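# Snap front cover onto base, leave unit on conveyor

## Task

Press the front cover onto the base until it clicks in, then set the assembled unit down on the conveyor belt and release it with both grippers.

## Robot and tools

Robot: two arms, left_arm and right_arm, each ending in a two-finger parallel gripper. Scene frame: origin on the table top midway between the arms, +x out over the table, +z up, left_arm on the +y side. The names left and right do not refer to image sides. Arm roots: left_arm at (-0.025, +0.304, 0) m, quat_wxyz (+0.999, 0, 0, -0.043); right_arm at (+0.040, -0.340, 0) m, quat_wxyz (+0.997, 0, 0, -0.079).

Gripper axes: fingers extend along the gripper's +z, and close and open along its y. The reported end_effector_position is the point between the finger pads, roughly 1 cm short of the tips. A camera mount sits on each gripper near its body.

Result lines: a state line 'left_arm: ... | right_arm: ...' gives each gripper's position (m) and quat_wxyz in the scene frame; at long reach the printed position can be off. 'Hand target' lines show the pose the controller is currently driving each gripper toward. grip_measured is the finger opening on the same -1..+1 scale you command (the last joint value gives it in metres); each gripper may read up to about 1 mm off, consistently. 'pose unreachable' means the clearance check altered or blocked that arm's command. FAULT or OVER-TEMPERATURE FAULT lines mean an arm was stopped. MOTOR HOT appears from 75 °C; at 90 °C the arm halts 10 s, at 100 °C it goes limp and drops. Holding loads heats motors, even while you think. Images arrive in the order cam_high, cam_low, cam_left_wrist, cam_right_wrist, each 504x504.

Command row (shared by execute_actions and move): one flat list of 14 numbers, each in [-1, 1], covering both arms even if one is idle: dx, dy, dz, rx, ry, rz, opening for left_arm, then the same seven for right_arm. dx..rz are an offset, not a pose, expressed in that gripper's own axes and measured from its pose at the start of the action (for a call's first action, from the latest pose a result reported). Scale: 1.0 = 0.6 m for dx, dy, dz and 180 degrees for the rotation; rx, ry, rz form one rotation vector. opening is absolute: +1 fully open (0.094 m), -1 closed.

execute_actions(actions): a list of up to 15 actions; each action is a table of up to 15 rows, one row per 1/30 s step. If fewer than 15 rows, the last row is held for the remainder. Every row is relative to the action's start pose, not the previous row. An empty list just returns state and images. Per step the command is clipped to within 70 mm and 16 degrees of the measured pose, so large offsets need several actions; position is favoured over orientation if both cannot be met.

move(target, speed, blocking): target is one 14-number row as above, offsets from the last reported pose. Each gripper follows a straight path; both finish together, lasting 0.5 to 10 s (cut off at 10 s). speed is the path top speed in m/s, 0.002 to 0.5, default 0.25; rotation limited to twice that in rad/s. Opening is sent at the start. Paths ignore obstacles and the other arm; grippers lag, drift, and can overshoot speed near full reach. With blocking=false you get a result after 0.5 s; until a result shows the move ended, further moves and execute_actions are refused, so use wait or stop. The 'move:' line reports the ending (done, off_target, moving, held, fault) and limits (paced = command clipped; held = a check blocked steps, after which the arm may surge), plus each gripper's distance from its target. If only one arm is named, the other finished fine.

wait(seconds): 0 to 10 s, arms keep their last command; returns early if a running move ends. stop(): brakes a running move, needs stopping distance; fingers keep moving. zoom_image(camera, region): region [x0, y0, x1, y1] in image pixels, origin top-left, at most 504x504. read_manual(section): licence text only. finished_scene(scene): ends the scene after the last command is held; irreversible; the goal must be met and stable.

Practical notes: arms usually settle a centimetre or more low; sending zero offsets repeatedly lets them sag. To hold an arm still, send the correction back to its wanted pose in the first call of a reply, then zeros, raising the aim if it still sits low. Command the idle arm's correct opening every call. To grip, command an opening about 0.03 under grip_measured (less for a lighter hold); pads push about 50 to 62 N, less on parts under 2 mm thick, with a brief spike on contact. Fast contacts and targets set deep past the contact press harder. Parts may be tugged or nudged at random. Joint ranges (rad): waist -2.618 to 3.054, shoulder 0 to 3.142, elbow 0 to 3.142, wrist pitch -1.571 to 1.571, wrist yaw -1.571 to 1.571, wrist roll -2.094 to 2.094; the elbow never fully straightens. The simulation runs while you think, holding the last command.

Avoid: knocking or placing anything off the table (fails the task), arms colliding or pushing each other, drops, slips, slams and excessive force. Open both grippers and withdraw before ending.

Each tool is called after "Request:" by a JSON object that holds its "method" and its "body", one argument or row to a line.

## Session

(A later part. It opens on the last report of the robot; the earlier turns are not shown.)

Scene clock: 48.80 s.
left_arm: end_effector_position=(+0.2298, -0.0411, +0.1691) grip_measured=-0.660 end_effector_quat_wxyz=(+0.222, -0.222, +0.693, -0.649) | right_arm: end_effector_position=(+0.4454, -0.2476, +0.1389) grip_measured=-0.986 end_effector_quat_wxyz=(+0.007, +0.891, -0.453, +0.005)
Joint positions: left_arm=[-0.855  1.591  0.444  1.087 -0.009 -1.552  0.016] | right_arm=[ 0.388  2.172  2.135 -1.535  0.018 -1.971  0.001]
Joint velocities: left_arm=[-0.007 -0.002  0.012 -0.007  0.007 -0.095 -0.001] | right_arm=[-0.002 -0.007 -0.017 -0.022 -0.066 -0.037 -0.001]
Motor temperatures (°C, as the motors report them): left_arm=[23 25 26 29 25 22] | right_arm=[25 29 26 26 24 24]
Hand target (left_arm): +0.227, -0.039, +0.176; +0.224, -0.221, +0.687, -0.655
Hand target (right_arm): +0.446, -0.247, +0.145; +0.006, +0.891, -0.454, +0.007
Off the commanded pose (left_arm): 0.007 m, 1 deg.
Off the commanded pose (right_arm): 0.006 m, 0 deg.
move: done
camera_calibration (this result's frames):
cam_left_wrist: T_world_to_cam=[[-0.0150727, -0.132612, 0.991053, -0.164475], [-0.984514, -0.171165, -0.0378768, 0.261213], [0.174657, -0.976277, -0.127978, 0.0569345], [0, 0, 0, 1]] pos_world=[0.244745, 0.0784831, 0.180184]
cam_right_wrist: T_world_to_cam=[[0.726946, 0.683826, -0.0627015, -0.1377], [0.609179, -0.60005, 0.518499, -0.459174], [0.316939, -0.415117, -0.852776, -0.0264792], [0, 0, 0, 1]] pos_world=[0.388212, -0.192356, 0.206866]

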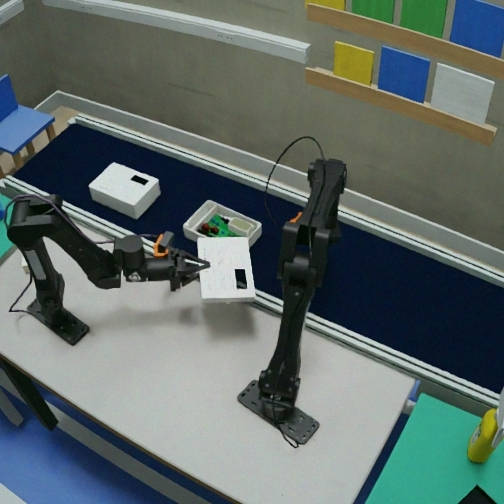

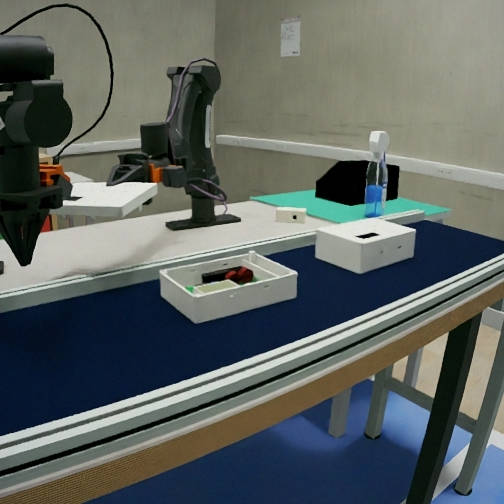

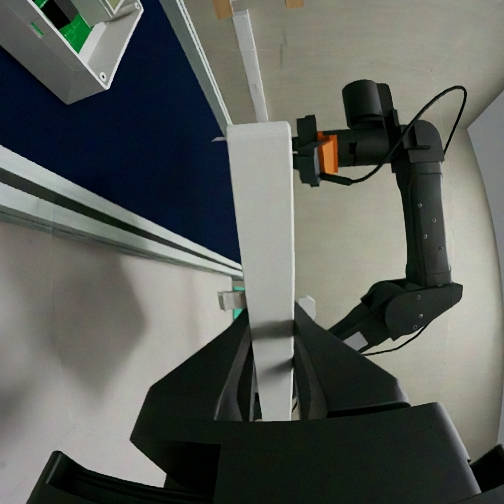

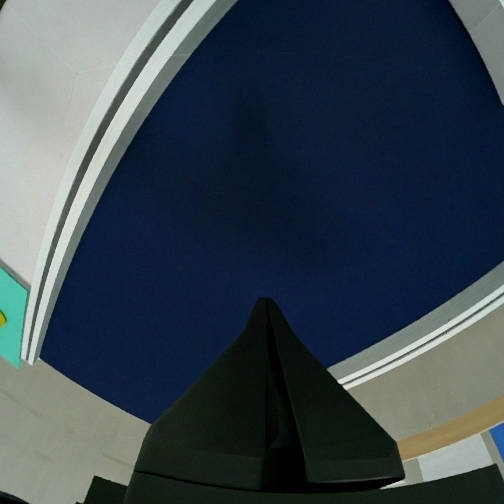

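Request:
{"method": "move", "body": {
  "target": [-0.353,0.078,0.039,-0.005,-0.279,-0.016,-0.8,0,0,-0.01,0,0,0,-1],
  "speed": 0.25
}}

Scene clock: 51.97 s.
left_arm: end_effector_position=(+0.4061, +0.0687, +0.1169) grip_measured=-0.660 end_effector_quat_wxyz=(+0.469, -0.489, +0.547, -0.492) | right_arm: end_effector_position=(+0.4446, -0.2478, +0.1389) grip_measured=-0.986 end_effector_quat_wxyz=(+0.008, +0.891, -0.453, +0.004)
Joint positions: left_arm=[-0.633  2.037  0.759  1.183 -0.636 -1.595  0.016] | right_arm=[ 0.388  2.172  2.135 -1.538  0.018 -1.971  0.001]
Joint velocities: left_arm=[ 0.007 -0.007  0.002 -0.007 -0.081  0.037 -0.001] | right_arm=[-0.012  0.002 -0.022 -0.066  0.007  0.007 -0.001]
Motor temperatures (°C, as the motors report them): left_arm=[23 25 26 30 25 22] | right_arm=[25 29 26 26 24 24]
Hand target (left_arm): +0.413, +0.072, +0.124; +0.478, -0.494, +0.532, -0.495
Hand target (right_arm): +0.445, -0.248, +0.145; +0.007, +0.891, -0.453, +0.006
Off the commanded pose (left_arm): 0.011 m, 2 deg.
Off the commanded pose (right_arm): 0.006 m, 0 deg.
move: off_target (left_arm)
camera_calibration (this result's frames):
cam_left_wrist: T_world_to_cam=[[0.105157, -0.113822, 0.98792, -0.145258], [-0.521801, -0.852002, -0.0426204, 0.311015], [0.846561, -0.511016, -0.148987, -0.175653], [0, 0, 0, 1]] pos_world=[0.326264, 0.15869, 0.130589]
cam_right_wrist: T_world_to_cam=[[0.726732, 0.683776, -0.0656658, -0.136468], [0.61091, -0.599645, 0.516928, -0.459237], [0.314087, -0.415784, -0.853506, -0.0250896], [0, 0, 0, 1]] pos_world=[0.387608, -0.192497, 0.207017]

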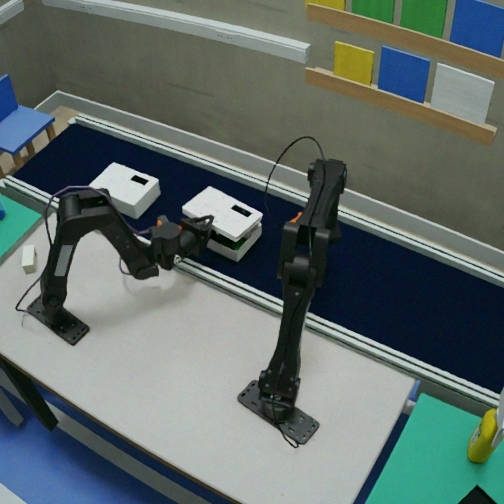

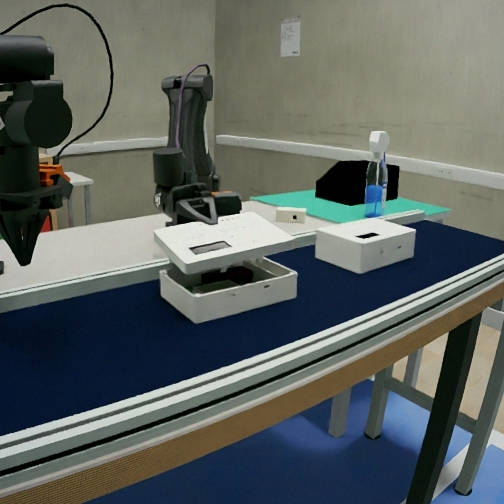

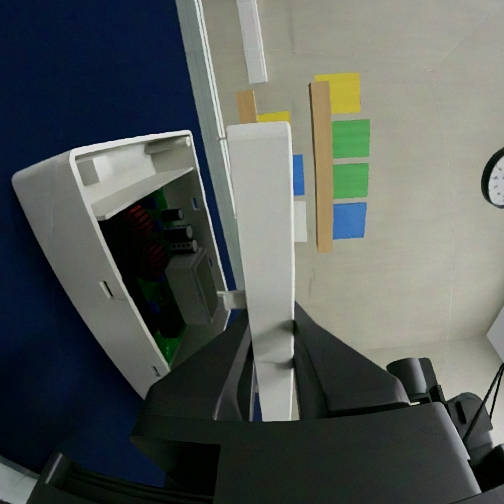

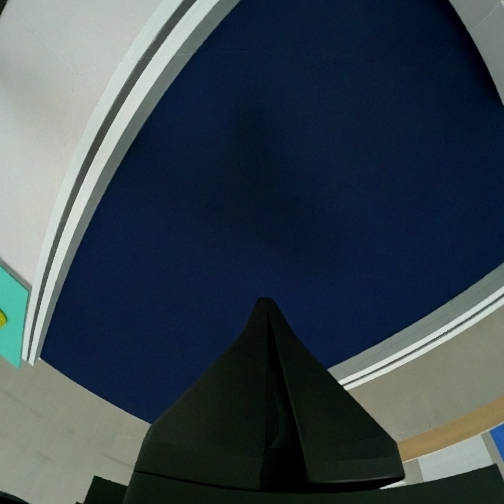

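Request:
{"method": "move", "body": {
  "target": [-0.006,0.052,0.016,0,-0.011,-0.01,-0.8,0,0,-0.01,0,0,0,-1],
  "speed": 0.08
}}

Request:
{"method": "zoom_image", "body": {
  "camera": "cam_low",
  "region": [130, 180, 330, 340]
}}

Request:
{"method": "zoom_image", "body": {
  "camera": "cam_high",
  "region": [140, 170, 300, 280]
}}

Scene clock: 53.47 s.
left_arm: end_effector_position=(+0.4062, +0.0697, +0.0823) grip_measured=-0.660 end_effector_quat_wxyz=(-0.460, +0.502, -0.542, +0.494) | right_arm: end_effector_position=(+0.4439, -0.2480, +0.1389) grip_measured=-0.986 end_effector_quat_wxyz=(+0.009, +0.891, -0.453, +0.003)
Joint positions: left_arm=[-0.633  2.162  0.759  1.291 -0.641 -1.635  0.016] | right_arm=[ 0.388  2.172  2.135 -1.541  0.018 -1.971  0.001]
Joint velocities: left_arm=[ 0.007 -0.017  0.007  0.022  0.081 -0.081 -0.   ] | right_arm=[ 0.002  0.002  0.012 -0.022 -0.022 -0.022 -0.   ]
Motor temperatures (°C, as the motors report them): left_arm=[23 26 26 30 25 22] | right_arm=[25 29 26 26 24 24]
Hand target (left_arm): +0.413, +0.074, +0.085; -0.470, +0.506, -0.532, +0.490
Hand target (right_arm): +0.444, -0.248, +0.145; +0.008, +0.891, -0.453, +0.004
Off the commanded pose (left_arm): 0.009 m, 2 deg.
Off the commanded pose (right_arm): 0.006 m, 0 deg.
move: done
camera_calibration (this result's frames):
cam_left_wrist: T_world_to_cam=[[0.121212, -0.0844494, 0.989028, -0.119694], [-0.514793, -0.857255, -0.0101067, 0.305231], [0.848702, -0.50792, -0.147383, -0.181611], [0, 0, 0, 1]] pos_world=[0.325773, 0.159309, 0.0946987]
cam_right_wrist: T_world_to_cam=[[0.726533, 0.683729, -0.0683001, -0.13537], [0.612444, -0.599287, 0.515527, -0.459289], [0.311549, -0.416377, -0.854147, -0.0238569], [0, 0, 0, 1]] pos_world=[0.387072, -0.192623, 0.207153]

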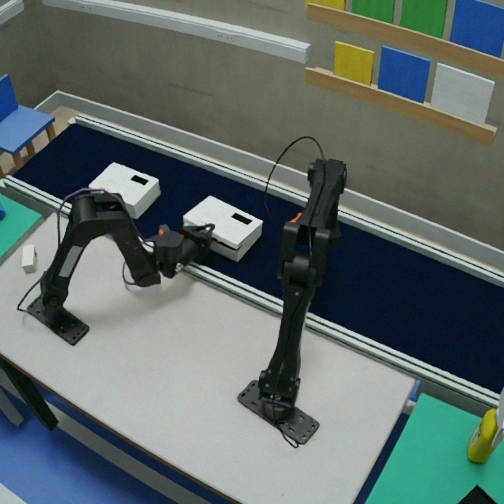

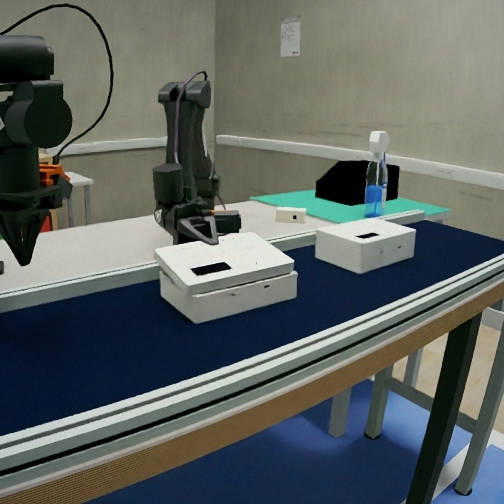

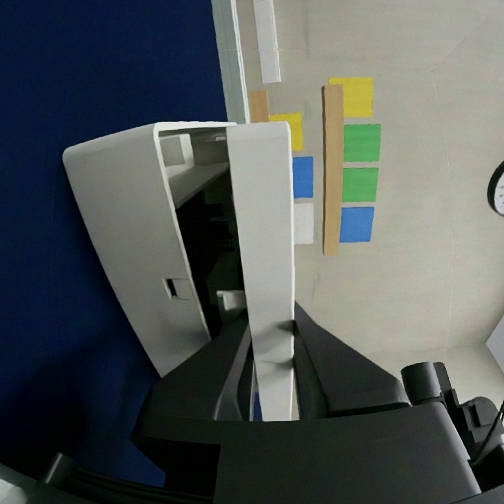

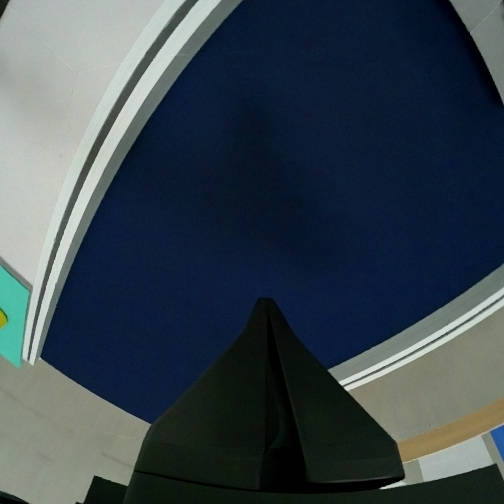

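Region (130, 180, 330, 340) of cam_low's 504x504 image, scaled by 2.520, with more detail than that image has; it fills the top 403 rows of this view, and the rest is white.

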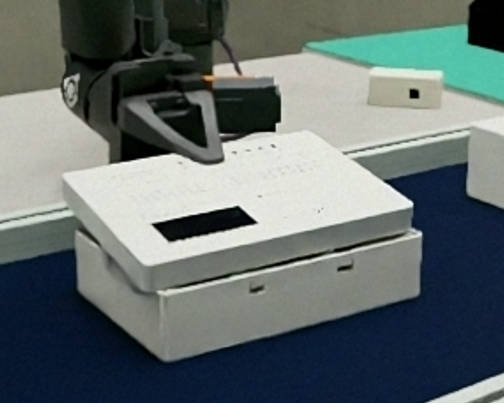

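Region (140, 170, 300, 280) of cam_high's 504x504 image, scaled by 3.150, with more detail than that image has; it fills the top 346 rows of this view, and the rest is white.

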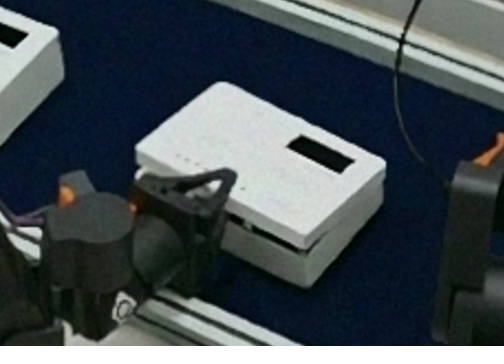

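Request:
{"method": "move", "body": {
  "target": [-0.02,-0.012,0.016,0,0,0,-0.8,0,0,-0.01,0,0,0,-1],
  "speed": 0.04
}}

Request:
{"method": "zoom_image", "body": {
  "camera": "cam_low",
  "region": [130, 180, 330, 340]
}}

Request:
{"method": "zoom_image", "body": {
  "camera": "cam_high",
  "region": [140, 170, 300, 280]
}}

Scene clock: 54.43 s.
left_arm: end_effector_position=(+0.4127, +0.0745, +0.0825) grip_measured=-0.660 end_effector_quat_wxyz=(-0.453, +0.500, -0.545, +0.499) | right_arm: end_effector_position=(+0.4431, -0.2481, +0.1389) grip_measured=-0.986 end_effector_quat_wxyz=(+0.010, +0.891, -0.453, +0.002)
Joint positions: left_arm=[-0.602  2.16   0.759  1.289 -0.592 -1.639  0.016] | right_arm=[ 0.388  2.172  2.135 -1.545  0.018 -1.971  0.001]
Joint velocities: left_arm=[-0.007 -0.012 -0.007 -0.066 -0.007 -0.022  0.   ] | right_arm=[-0.002 -0.007 -0.007 -0.051  0.007 -0.037  0.   ]
Motor temperatures (°C, as the motors report them): left_arm=[23 26 26 30 25 22] | right_arm=[25 29 26 26 24 24]
Hand target (left_arm): +0.417, +0.081, +0.089; -0.460, +0.501, -0.541, +0.494
Hand target (right_arm): +0.444, -0.248, +0.145; +0.009, +0.891, -0.453, +0.003
Off the commanded pose (left_arm): 0.010 m, 1 deg.
Off the commanded pose (right_arm): 0.006 m, 0 deg.
move: done
camera_calibration (this result's frames):
cam_left_wrist: T_world_to_cam=[[0.12334, -0.078423, 0.989261, -0.121592], [-0.529544, -0.848281, -0.00122414, 0.317431], [0.839268, -0.523707, -0.146155, -0.179669], [0, 0, 0, 1]] pos_world=[0.333881, 0.165641, 0.0944149]
cam_right_wrist: T_world_to_cam=[[0.726326, 0.683681, -0.0709337, -0.13427], [0.613974, -0.598929, 0.514121, -0.459338], [0.30901, -0.41697, -0.85478, -0.0226266], [0, 0, 0, 1]] pos_world=[0.386537, -0.192748, 0.20729]

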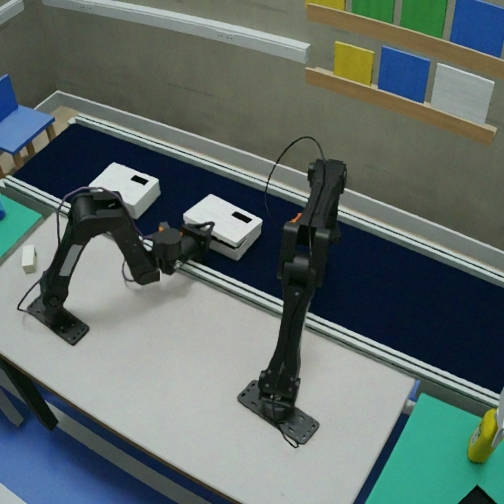

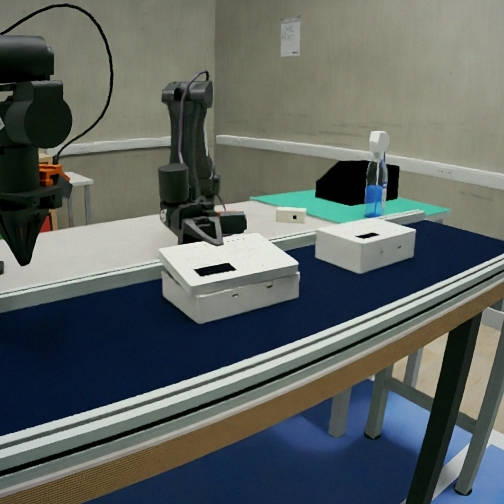

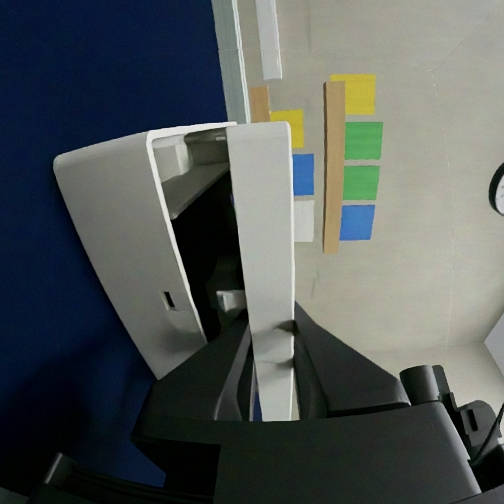

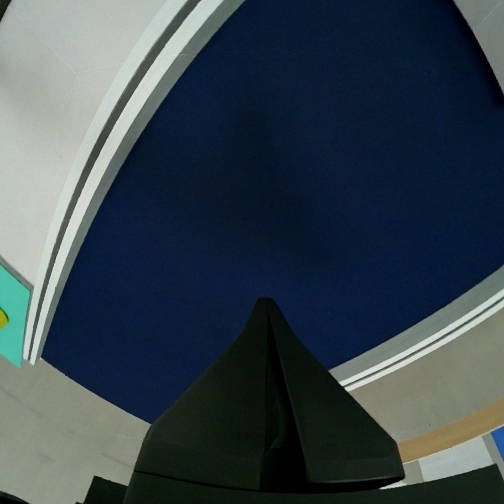

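Region (130, 180, 330, 340) of cam_low's 504x504 image, scaled by 2.520, with more detail than that image has; it fills the top 403 rows of this view, and the rest is white.

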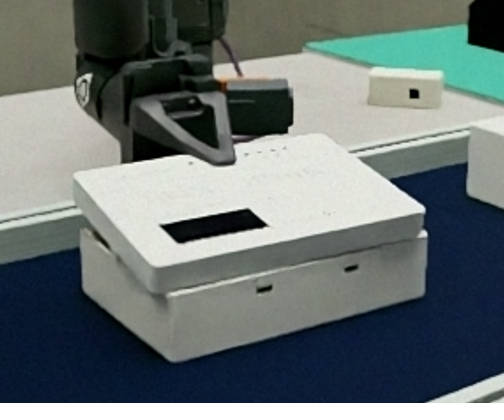

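Region (140, 170, 300, 280) of cam_high's 504x504 image, scaled by 3.150, with more detail than that image has; it fills the top 346 rows of this view, and the rest is white.

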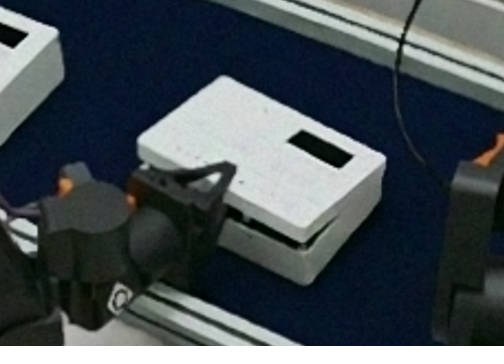

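Request:
{"method": "move", "body": {
  "target": [0,-0.03,0,0,-0.022,0,-0.8,0,0,-0.01,0,0,0,-1],
  "speed": 0.04
}}

Request:
{"method": "zoom_image", "body": {
  "camera": "cam_low",
  "region": [130, 180, 330, 340]
}}

Request:
{"method": "zoom_image", "body": {
  "camera": "cam_high",
  "region": [140, 170, 300, 280]
}}

Scene clock: 55.87 s.
left_arm: end_effector_position=(+0.4110, +0.0737, +0.0866) grip_measured=-0.660 end_effector_quat_wxyz=(-0.459, +0.511, -0.545, +0.481) | right_arm: end_effector_position=(+0.4425, -0.2483, +0.1389) grip_measured=-0.986 end_effector_quat_wxyz=(+0.011, +0.891, -0.453, +0.001)
Joint positions: left_arm=[-0.621  2.125  0.774  1.206 -0.646 -1.65   0.016] | right_arm=[ 0.388  2.172  2.135 -1.547  0.018 -1.971  0.001]
Joint velocities: left_arm=[-0.007 -0.007 -0.002 -0.007 -0.022 -0.037 -0.   ] | right_arm=[ 0.002  0.007  0.017 -0.051 -0.037  0.022  0.   ]
Motor temperatures (°C, as the motors report them): left_arm=[23 26 26 30 25 22] | right_arm=[25 29 26 26 24 24]
Hand target (left_arm): +0.414, +0.074, +0.100; -0.471, +0.516, -0.528, +0.482
Hand target (right_arm): +0.443, -0.248, +0.145; +0.010, +0.891, -0.453, +0.002
Off the commanded pose (left_arm): 0.014 m, 2 deg.
Off the commanded pose (right_arm): 0.006 m, 0 deg.
move: off_target (left_arm)
camera_calibration (this result's frames):
cam_left_wrist: T_world_to_cam=[[0.147497, -0.0892393, 0.985028, -0.134255], [-0.499585, -0.866257, -0.0036717, 0.305052], [0.853615, -0.491564, -0.172353, -0.184178], [0, 0, 0, 1]] pos_world=[0.329419, 0.161738, 0.101622]
cam_right_wrist: T_world_to_cam=[[0.726138, 0.683637, -0.0732376, -0.133304], [0.615309, -0.598617, 0.512886, -0.459377], [0.306787, -0.41749, -0.855327, -0.021552], [0, 0, 0, 1]] pos_world=[0.386068, -0.192857, 0.207412]

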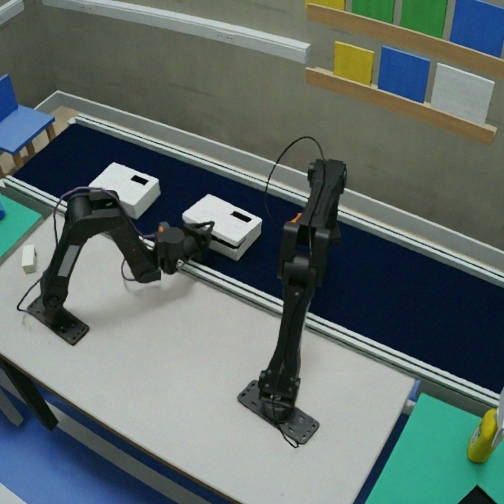

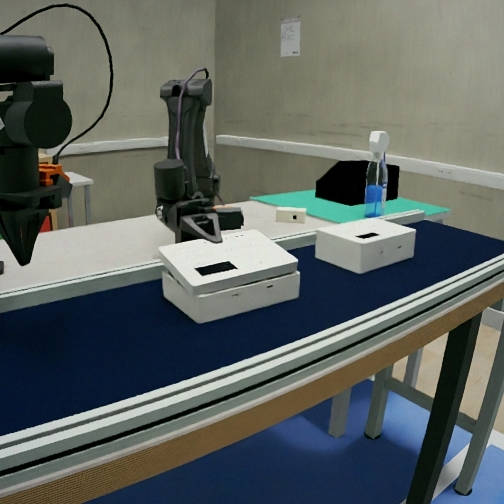

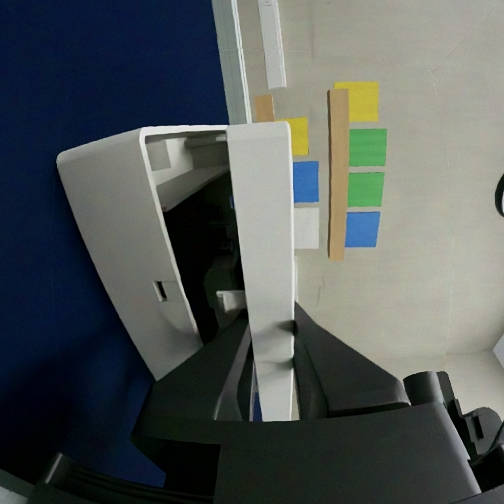

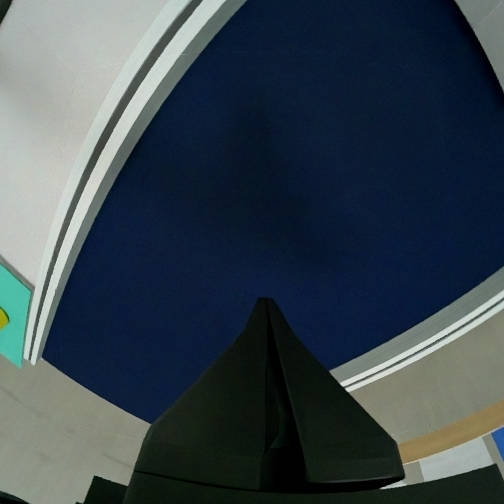

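Region (130, 180, 330, 340) of cam_low's 504x504 image, scaled by 2.520, with more detail than that image has; it fills the top 403 rows of this view, and the rest is white.

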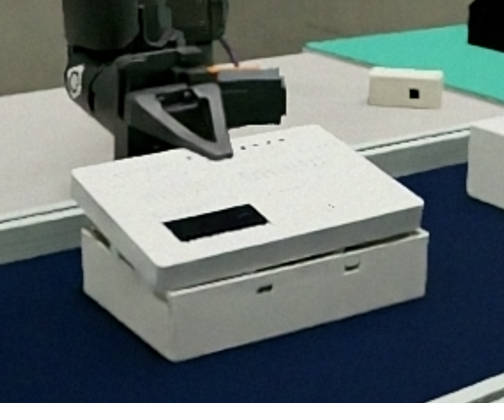

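Region (140, 170, 300, 280) of cam_high's 504x504 image, scaled by 3.150, with more detail than that image has; it fills the top 346 rows of this view, and the rest is white.

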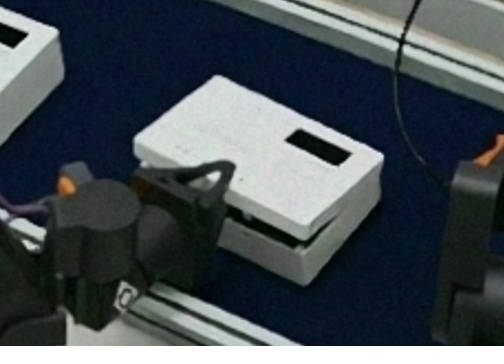

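Request:
{"method": "move", "body": {
  "target": [-0.017,-0.01,0.005,0.02,-0.006,0,-0.8,0,0,-0.01,0,0,0,-1],
  "speed": 0.04
}}

Request:
{"method": "zoom_image", "body": {
  "camera": "cam_low",
  "region": [130, 180, 330, 340]
}}

Request:
{"method": "zoom_image", "body": {
  "camera": "cam_high",
  "region": [140, 170, 300, 280]
}}

Scene clock: 57.47 s.
left_arm: end_effector_position=(+0.4147, +0.0772, +0.0940) grip_measured=-0.660 end_effector_quat_wxyz=(+0.472, -0.503, +0.526, -0.498) | right_arm: end_effector_position=(+0.4416, -0.2485, +0.1390) grip_measured=-0.986 end_effector_quat_wxyz=(+0.012, +0.891, -0.453, -0.001)
Joint positions: left_arm=[-0.611  2.155  0.774  1.307 -0.646 -1.618  0.016] | right_arm=[ 0.388  2.172  2.135 -1.551  0.018 -1.971  0.001]
Joint velocities: left_arm=[-0.007 -0.007 -0.017 -0.037  0.066  0.037 -0.   ] | right_arm=[-0.002 -0.007 -0.012 -0.066 -0.066 -0.007 -0.001]
Motor temperatures (°C, as the motors report them): left_arm=[23 26 26 30 25 22] | right_arm=[25 29 26 26 24 24]
Hand target (left_arm): +0.415, +0.084, +0.092; +0.480, -0.500, +0.525, -0.493
Hand target (right_arm): +0.442, -0.248, +0.145; +0.011, +0.891, -0.453, +0.001
Off the commanded pose (left_arm): 0.007 m, 1 deg.
Off the commanded pose (right_arm): 0.006 m, 0 deg.
move: done
camera_calibration (this result's frames):
cam_left_wrist: T_world_to_cam=[[0.0926069, -0.0735601, 0.992982, -0.121017], [-0.492375, -0.870186, -0.0185438, 0.308723], [0.865443, -0.487202, -0.116804, -0.194708], [0, 0, 0, 1]] pos_world=[0.331723, 0.164882, 0.10315]
cam_right_wrist: T_world_to_cam=[[0.725888, 0.683579, -0.076199, -0.13206], [0.617021, -0.598217, 0.511294, -0.459425], [0.303926, -0.418159, -0.856021, -0.020173], [0, 0, 0, 1]] pos_world=[0.385466, -0.192998, 0.20757]

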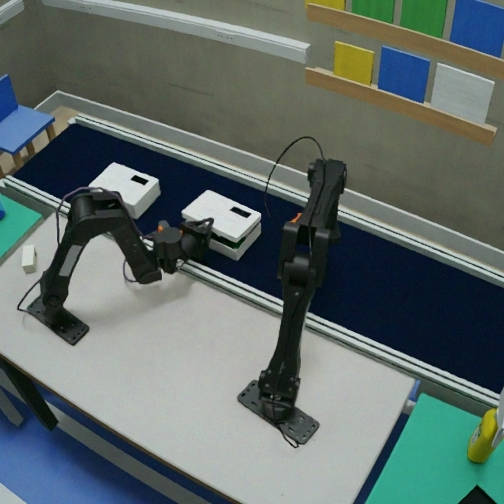

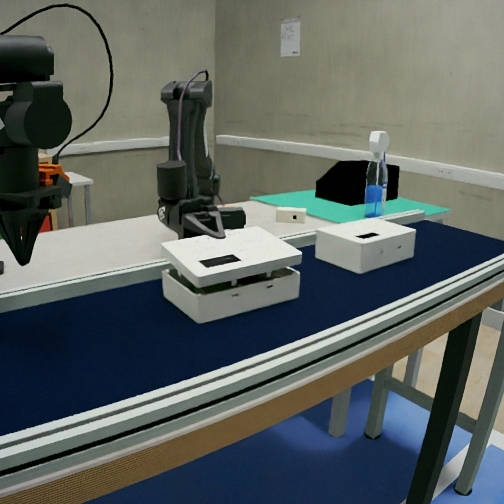

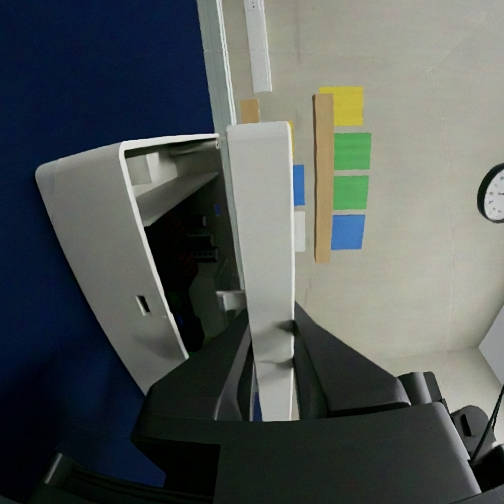

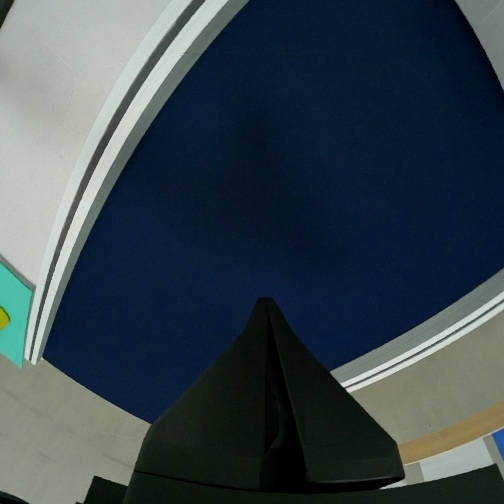

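Region (130, 180, 330, 340) of cam_low's 504x504 image, scaled by 2.520, with more detail than that image has; it fills the top 403 rows of this view, and the rest is white.

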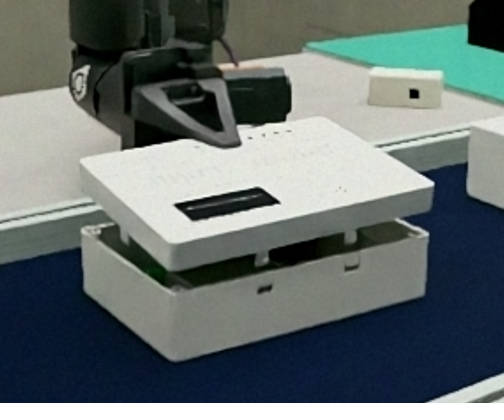

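Region (140, 170, 300, 280) of cam_high's 504x504 image, scaled by 3.150, with more detail than that image has; it fills the top 346 rows of this view, and the rest is white.

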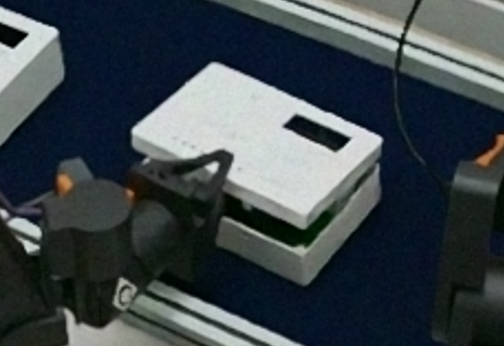

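Request:
{"method": "move", "body": {
  "target": [0,0.03,-0.003,0.01,0,0,-0.8,0,0,-0.01,0,0,0,-1],
  "speed": 0.03
}}

Request:
{"method": "zoom_image", "body": {
  "camera": "cam_low",
  "region": [130, 180, 330, 340]
}}

Request:
{"method": "zoom_image", "body": {
  "camera": "cam_high",
  "region": [140, 170, 300, 280]
}}

Scene clock: 58.53 s.
left_arm: end_effector_position=(+0.4137, +0.0780, +0.0830) grip_measured=-0.660 end_effector_quat_wxyz=(+0.477, -0.498, +0.510, -0.515) | right_arm: end_effector_position=(+0.4415, -0.2485, +0.1390) grip_measured=-0.986 end_effector_quat_wxyz=(+0.012, +0.891, -0.453, -0.001)
Joint positions: left_arm=[-0.611  2.244  0.774  1.449 -0.646 -1.609  0.016] | right_arm=[ 0.388  2.172  2.135 -1.551  0.018 -1.971  0.001]
Joint velocities: left_arm=[-0.002  0.002 -0.012  0.007 -0.051 -0.051 -0.   ] | right_arm=[-0.007  0.017  0.002 -0.007  0.007  0.007 -0.   ]
Motor temperatures (°C, as the motors report them): left_arm=[23 26 26 30 25 22] | right_arm=[25 29 26 26 24 24]
Hand target (left_arm): +0.411, +0.078, +0.076; +0.480, -0.495, +0.518, -0.506
Hand target (right_arm): +0.442, -0.248, +0.145; +0.011, +0.891, -0.453, +0.000
Off the commanded pose (left_arm): 0.007 m, 1 deg.
Off the commanded pose (right_arm): 0.006 m, 0 deg.
joint sent to its limit (right arm) — the command would take joint 4 (wrist pitch) past its lower limit, so that joint was sent only as far as its limit.
move: done
camera_calibration (this result's frames):
cam_left_wrist: T_world_to_cam=[[0.0516435, -0.0484654, 0.997489, -0.0953656], [-0.491932, -0.870471, -0.0168249, 0.308441], [0.8691, -0.489828, -0.0687959, -0.200059], [0, 0, 0, 1]] pos_world=[0.330529, 0.165873, 0.0865524]
cam_right_wrist: T_world_to_cam=[[0.72586, 0.683572, -0.0765279, -0.131921], [0.617211, -0.598173, 0.511117, -0.45943], [0.303608, -0.418233, -0.856098, -0.0200199], [0, 0, 0, 1]] pos_world=[0.385399, -0.193014, 0.207587]

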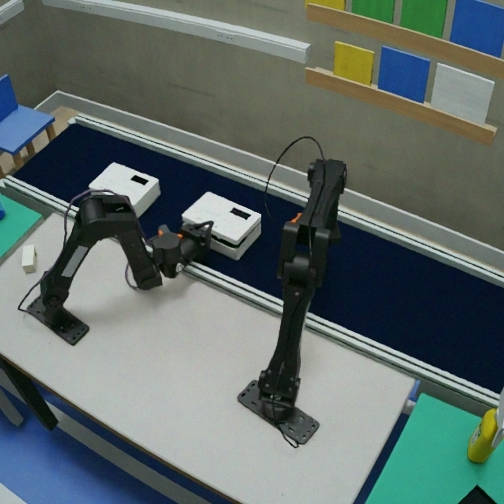

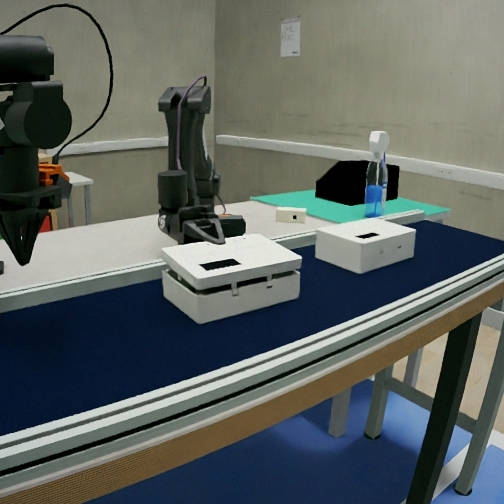

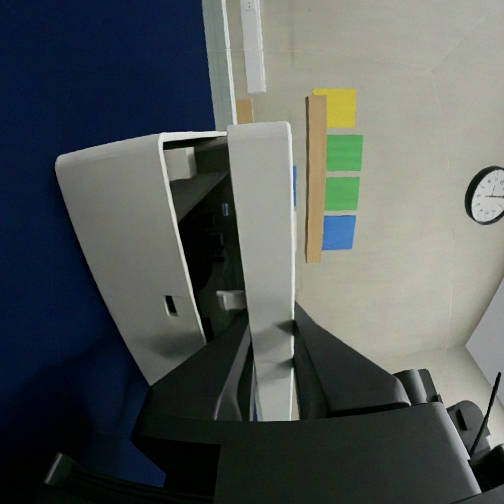

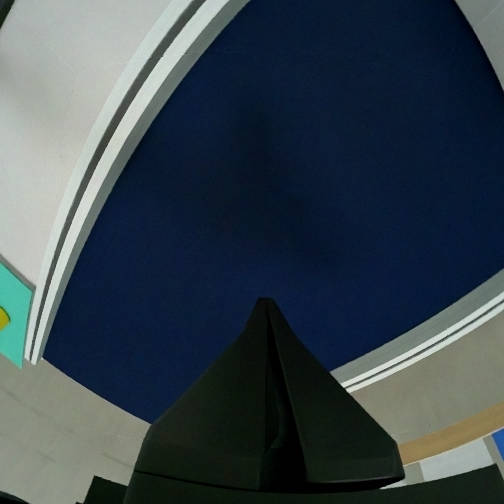

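Region (130, 180, 330, 340) of cam_low's 504x504 image, scaled by 2.520, with more detail than that image has; it fills the top 403 rows of this view, and the rest is white.

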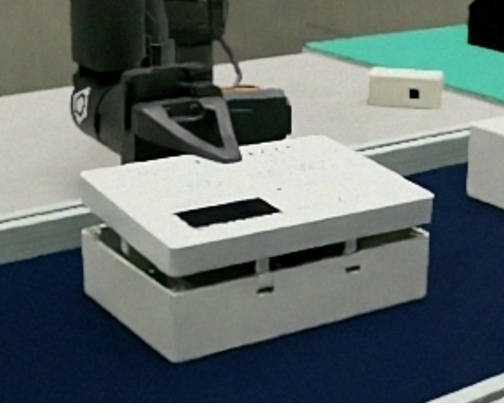

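Region (140, 170, 300, 280) of cam_high's 504x504 image, scaled by 3.150, with more detail than that image has; it fills the top 346 rows of this view, and the rest is white.

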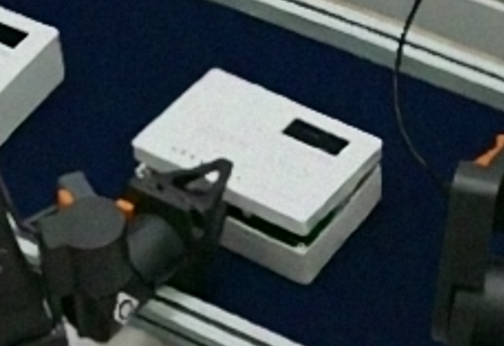

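Request:
{"method": "move", "body": {
  "target": [-0.004,-0.008,-0.016,0,0,0.006,-0.8,0,0,-0.01,0,0,0,-1],
  "speed": 0.03
}}

Request:
{"method": "zoom_image", "body": {
  "camera": "cam_low",
  "region": [130, 180, 330, 340]
}}

Request:
{"method": "zoom_image", "body": {
  "camera": "cam_high",
  "region": [140, 170, 300, 280]
}}

Scene clock: 59.53 s.
left_arm: end_effector_position=(+0.4095, +0.0807, +0.0821) grip_measured=-0.660 end_effector_quat_wxyz=(+0.476, -0.498, +0.514, -0.511) | right_arm: end_effector_position=(+0.4415, -0.2485, +0.1390) grip_measured=-0.986 end_effector_quat_wxyz=(+0.012, +0.891, -0.453, -0.001)
Joint positions: left_arm=[-0.612  2.232  0.752  1.451 -0.646 -1.608  0.016] | right_arm=[ 0.388  2.172  2.135 -1.551  0.018 -1.971  0.001]
Joint velocities: left_arm=[-0.012 -0.012  0.007  0.066  0.022 -0.022 -0.001] | right_arm=[-0.007 -0.012 -0.002 -0.007  0.022  0.022 -0.   ]
Motor temperatures (°C, as the motors report them): left_arm=[23 26 26 30 25 22] | right_arm=[25 29 26 26 24 24]
Hand target (left_arm): +0.405, +0.081, +0.088; +0.481, -0.493, +0.514, -0.510
Hand target (right_arm): +0.442, -0.248, +0.145; +0.011, +0.891, -0.453, +0.000
Off the commanded pose (left_arm): 0.008 m, 1 deg.
Off the commanded pose (right_arm): 0.006 m, 0 deg.
joint sent to its limit (right arm) — the command would take joint 4 (wrist pitch) past its lower limit, so that joint was sent only as far as its limit.
move: done
camera_calibration (this result's frames):
cam_left_wrist: T_world_to_cam=[[0.0585015, -0.055914, 0.99672, -0.0962644], [-0.493082, -0.869757, -0.0198507, 0.309314], [0.868014, -0.490303, -0.0784522, -0.193894], [0, 0, 0, 1]] pos_world=[0.326451, 0.168578, 0.0868773]
cam_right_wrist: T_world_to_cam=[[0.72586, 0.683572, -0.0765279, -0.131921], [0.617211, -0.598173, 0.511117, -0.45943], [0.303608, -0.418233, -0.856098, -0.0200199], [0, 0, 0, 1]] pos_world=[0.385399, -0.193014, 0.207587]

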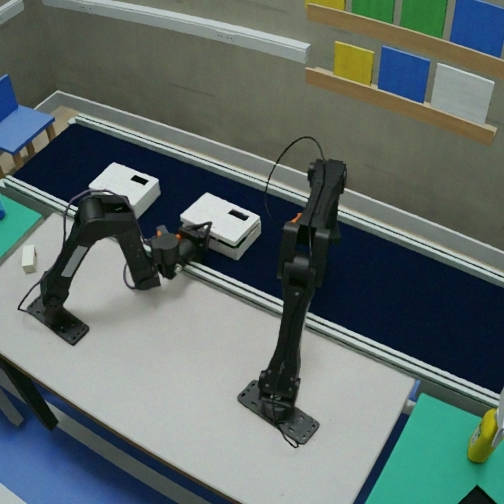

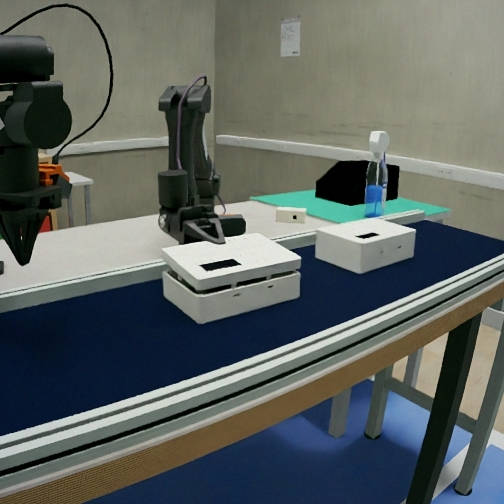

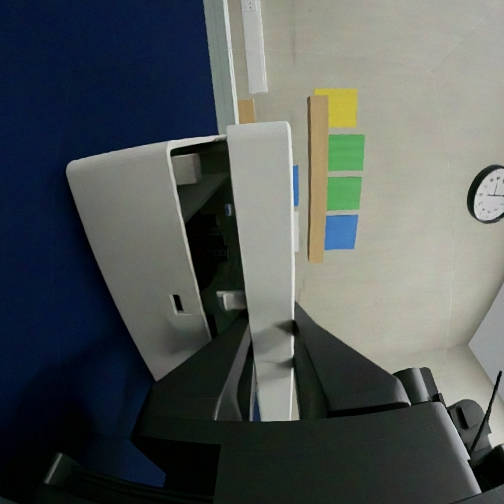

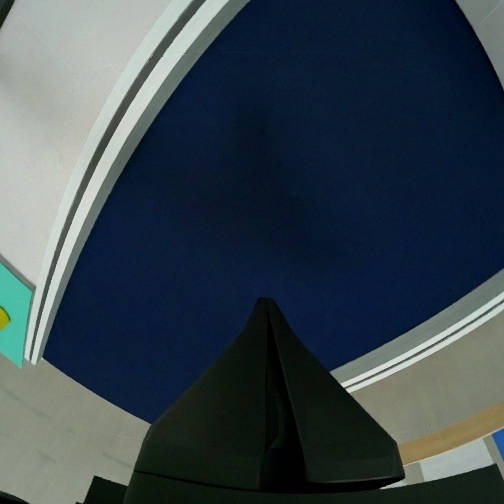

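Region (130, 180, 330, 340) of cam_low's 504x504 image, scaled by 2.520, with more detail than that image has; it fills the top 403 rows of this view, and the rest is white.

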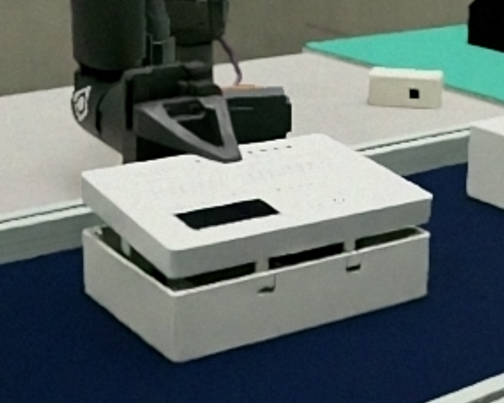

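Region (140, 170, 300, 280) of cam_high's 504x504 image, scaled by 3.150, with more detail than that image has; it fills the top 346 rows of this view, and the rest is white.

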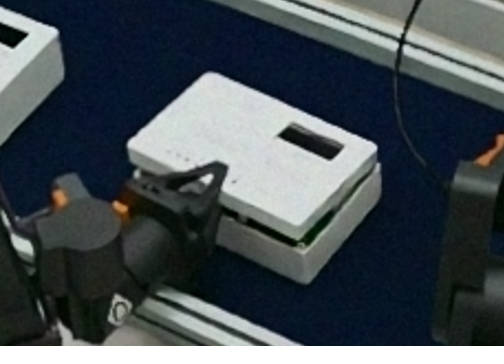

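Request:
{"method": "move", "body": {
  "target": [0.011,-0.006,0,0,0,0,-0.8,0,0,-0.01,0,0,0,-1],
  "speed": 0.03
}}

Request:
{"method": "zoom_image", "body": {
  "camera": "cam_low",
  "region": [130, 180, 330, 340]
}}

Request:
{"method": "zoom_image", "body": {
  "camera": "cam_high",
  "region": [140, 170, 300, 280]
}}

Scene clock: 60.60 s.
left_arm: end_effector_position=(+0.4095, +0.0808, +0.0818) grip_measured=-0.660 end_effector_quat_wxyz=(+0.476, -0.498, +0.514, -0.511) | right_arm: end_effector_position=(+0.4415, -0.2485, +0.1390) grip_measured=-0.986 end_effector_quat_wxyz=(+0.012, +0.891, -0.453, -0.001)
Joint positions: left_arm=[-0.612  2.232  0.752  1.449 -0.647 -1.608  0.016] | right_arm=[ 0.388  2.172  2.135 -1.551  0.018 -1.971  0.001]
Joint velocities: left_arm=[-0.012 -0.002 -0.012  0.022 -0.007 -0.007  0.   ] | right_arm=[-0.007 -0.002  0.007  0.022  0.051  0.007 -0.001]
Motor temperatures (°C, as the motors report them): left_arm=[23 26 26 30 25 22] | right_arm=[25 29 26 26 24 24]
Hand target (left_arm): +0.409, +0.074, +0.086; +0.476, -0.498, +0.514, -0.511
Hand target (right_arm): +0.441, -0.249, +0.145; +0.012, +0.891, -0.453, +0.000
Off the commanded pose (left_arm): 0.008 m, 0 deg.
Off the commanded pose (right_arm): 0.006 m, 0 deg.
joint sent to its limit (right arm) — the command would take joint 4 (wrist pitch) past its lower limit, so that joint was sent only as far as its limit.
move: done
camera_calibration (this result's frames):
cam_left_wrist: T_world_to_cam=[[0.0596814, -0.0568769, 0.996596, -0.0963332], [-0.492773, -0.869925, -0.0201378, 0.309281], [0.868109, -0.489894, -0.0799457, -0.193829], [0, 0, 0, 1]] pos_world=[0.326419, 0.168616, 0.0867377]
cam_right_wrist: T_world_to_cam=[[0.725832, 0.683565, -0.0768569, -0.131783], [0.617401, -0.598128, 0.510939, -0.459434], [0.30329, -0.418307, -0.856174, -0.0198669], [0, 0, 0, 1]] pos_world=[0.385333, -0.193029, 0.207605]

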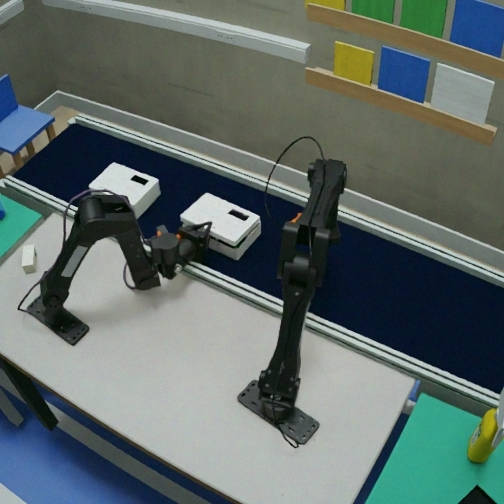

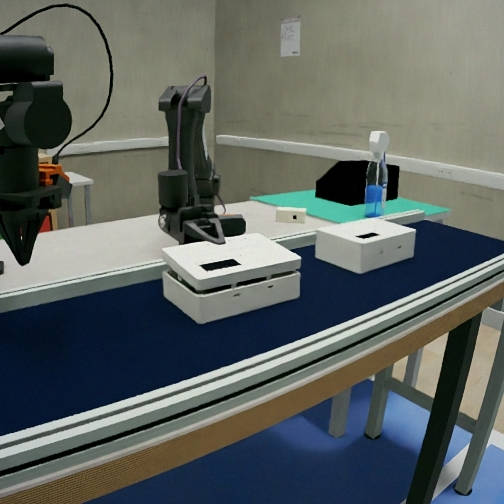

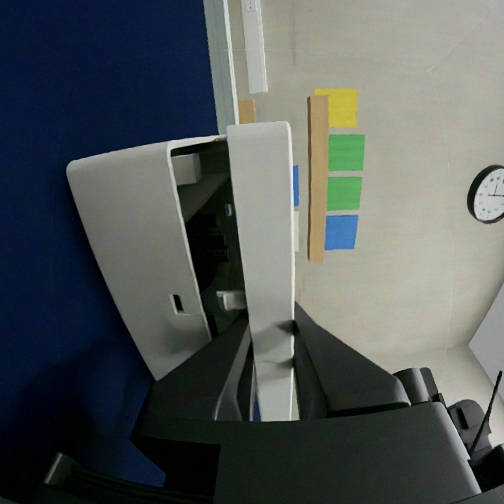

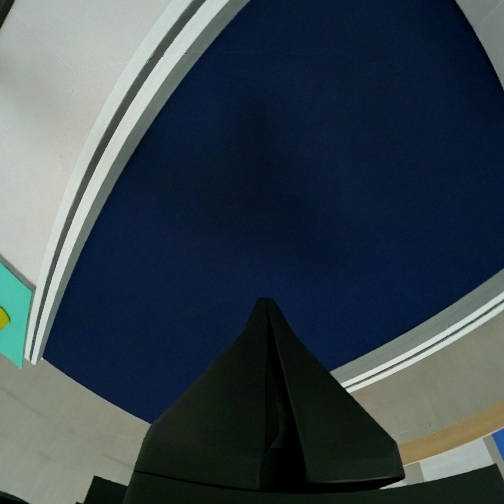

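Region (130, 180, 330, 340) of cam_low's 504x504 image, scaled by 2.520, with more detail than that image has; it fills the top 403 rows of this view, and the rest is white.

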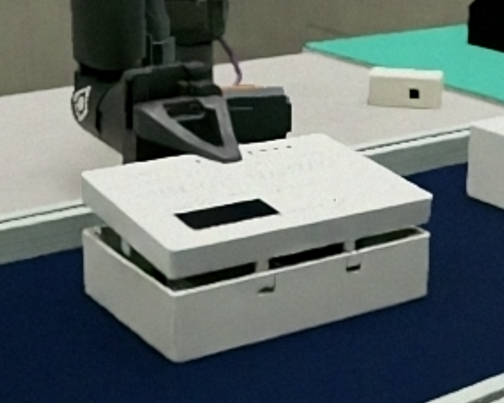

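Region (140, 170, 300, 280) of cam_high's 504x504 image, scaled by 3.150, with more detail than that image has; it fills the top 346 rows of this view, and the rest is white.

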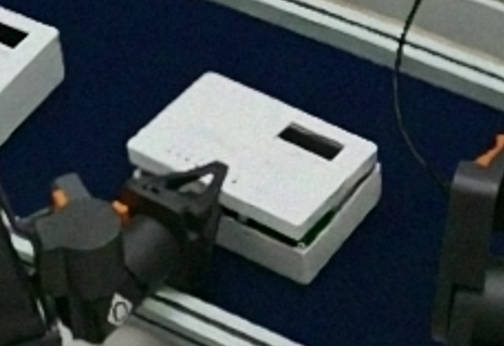

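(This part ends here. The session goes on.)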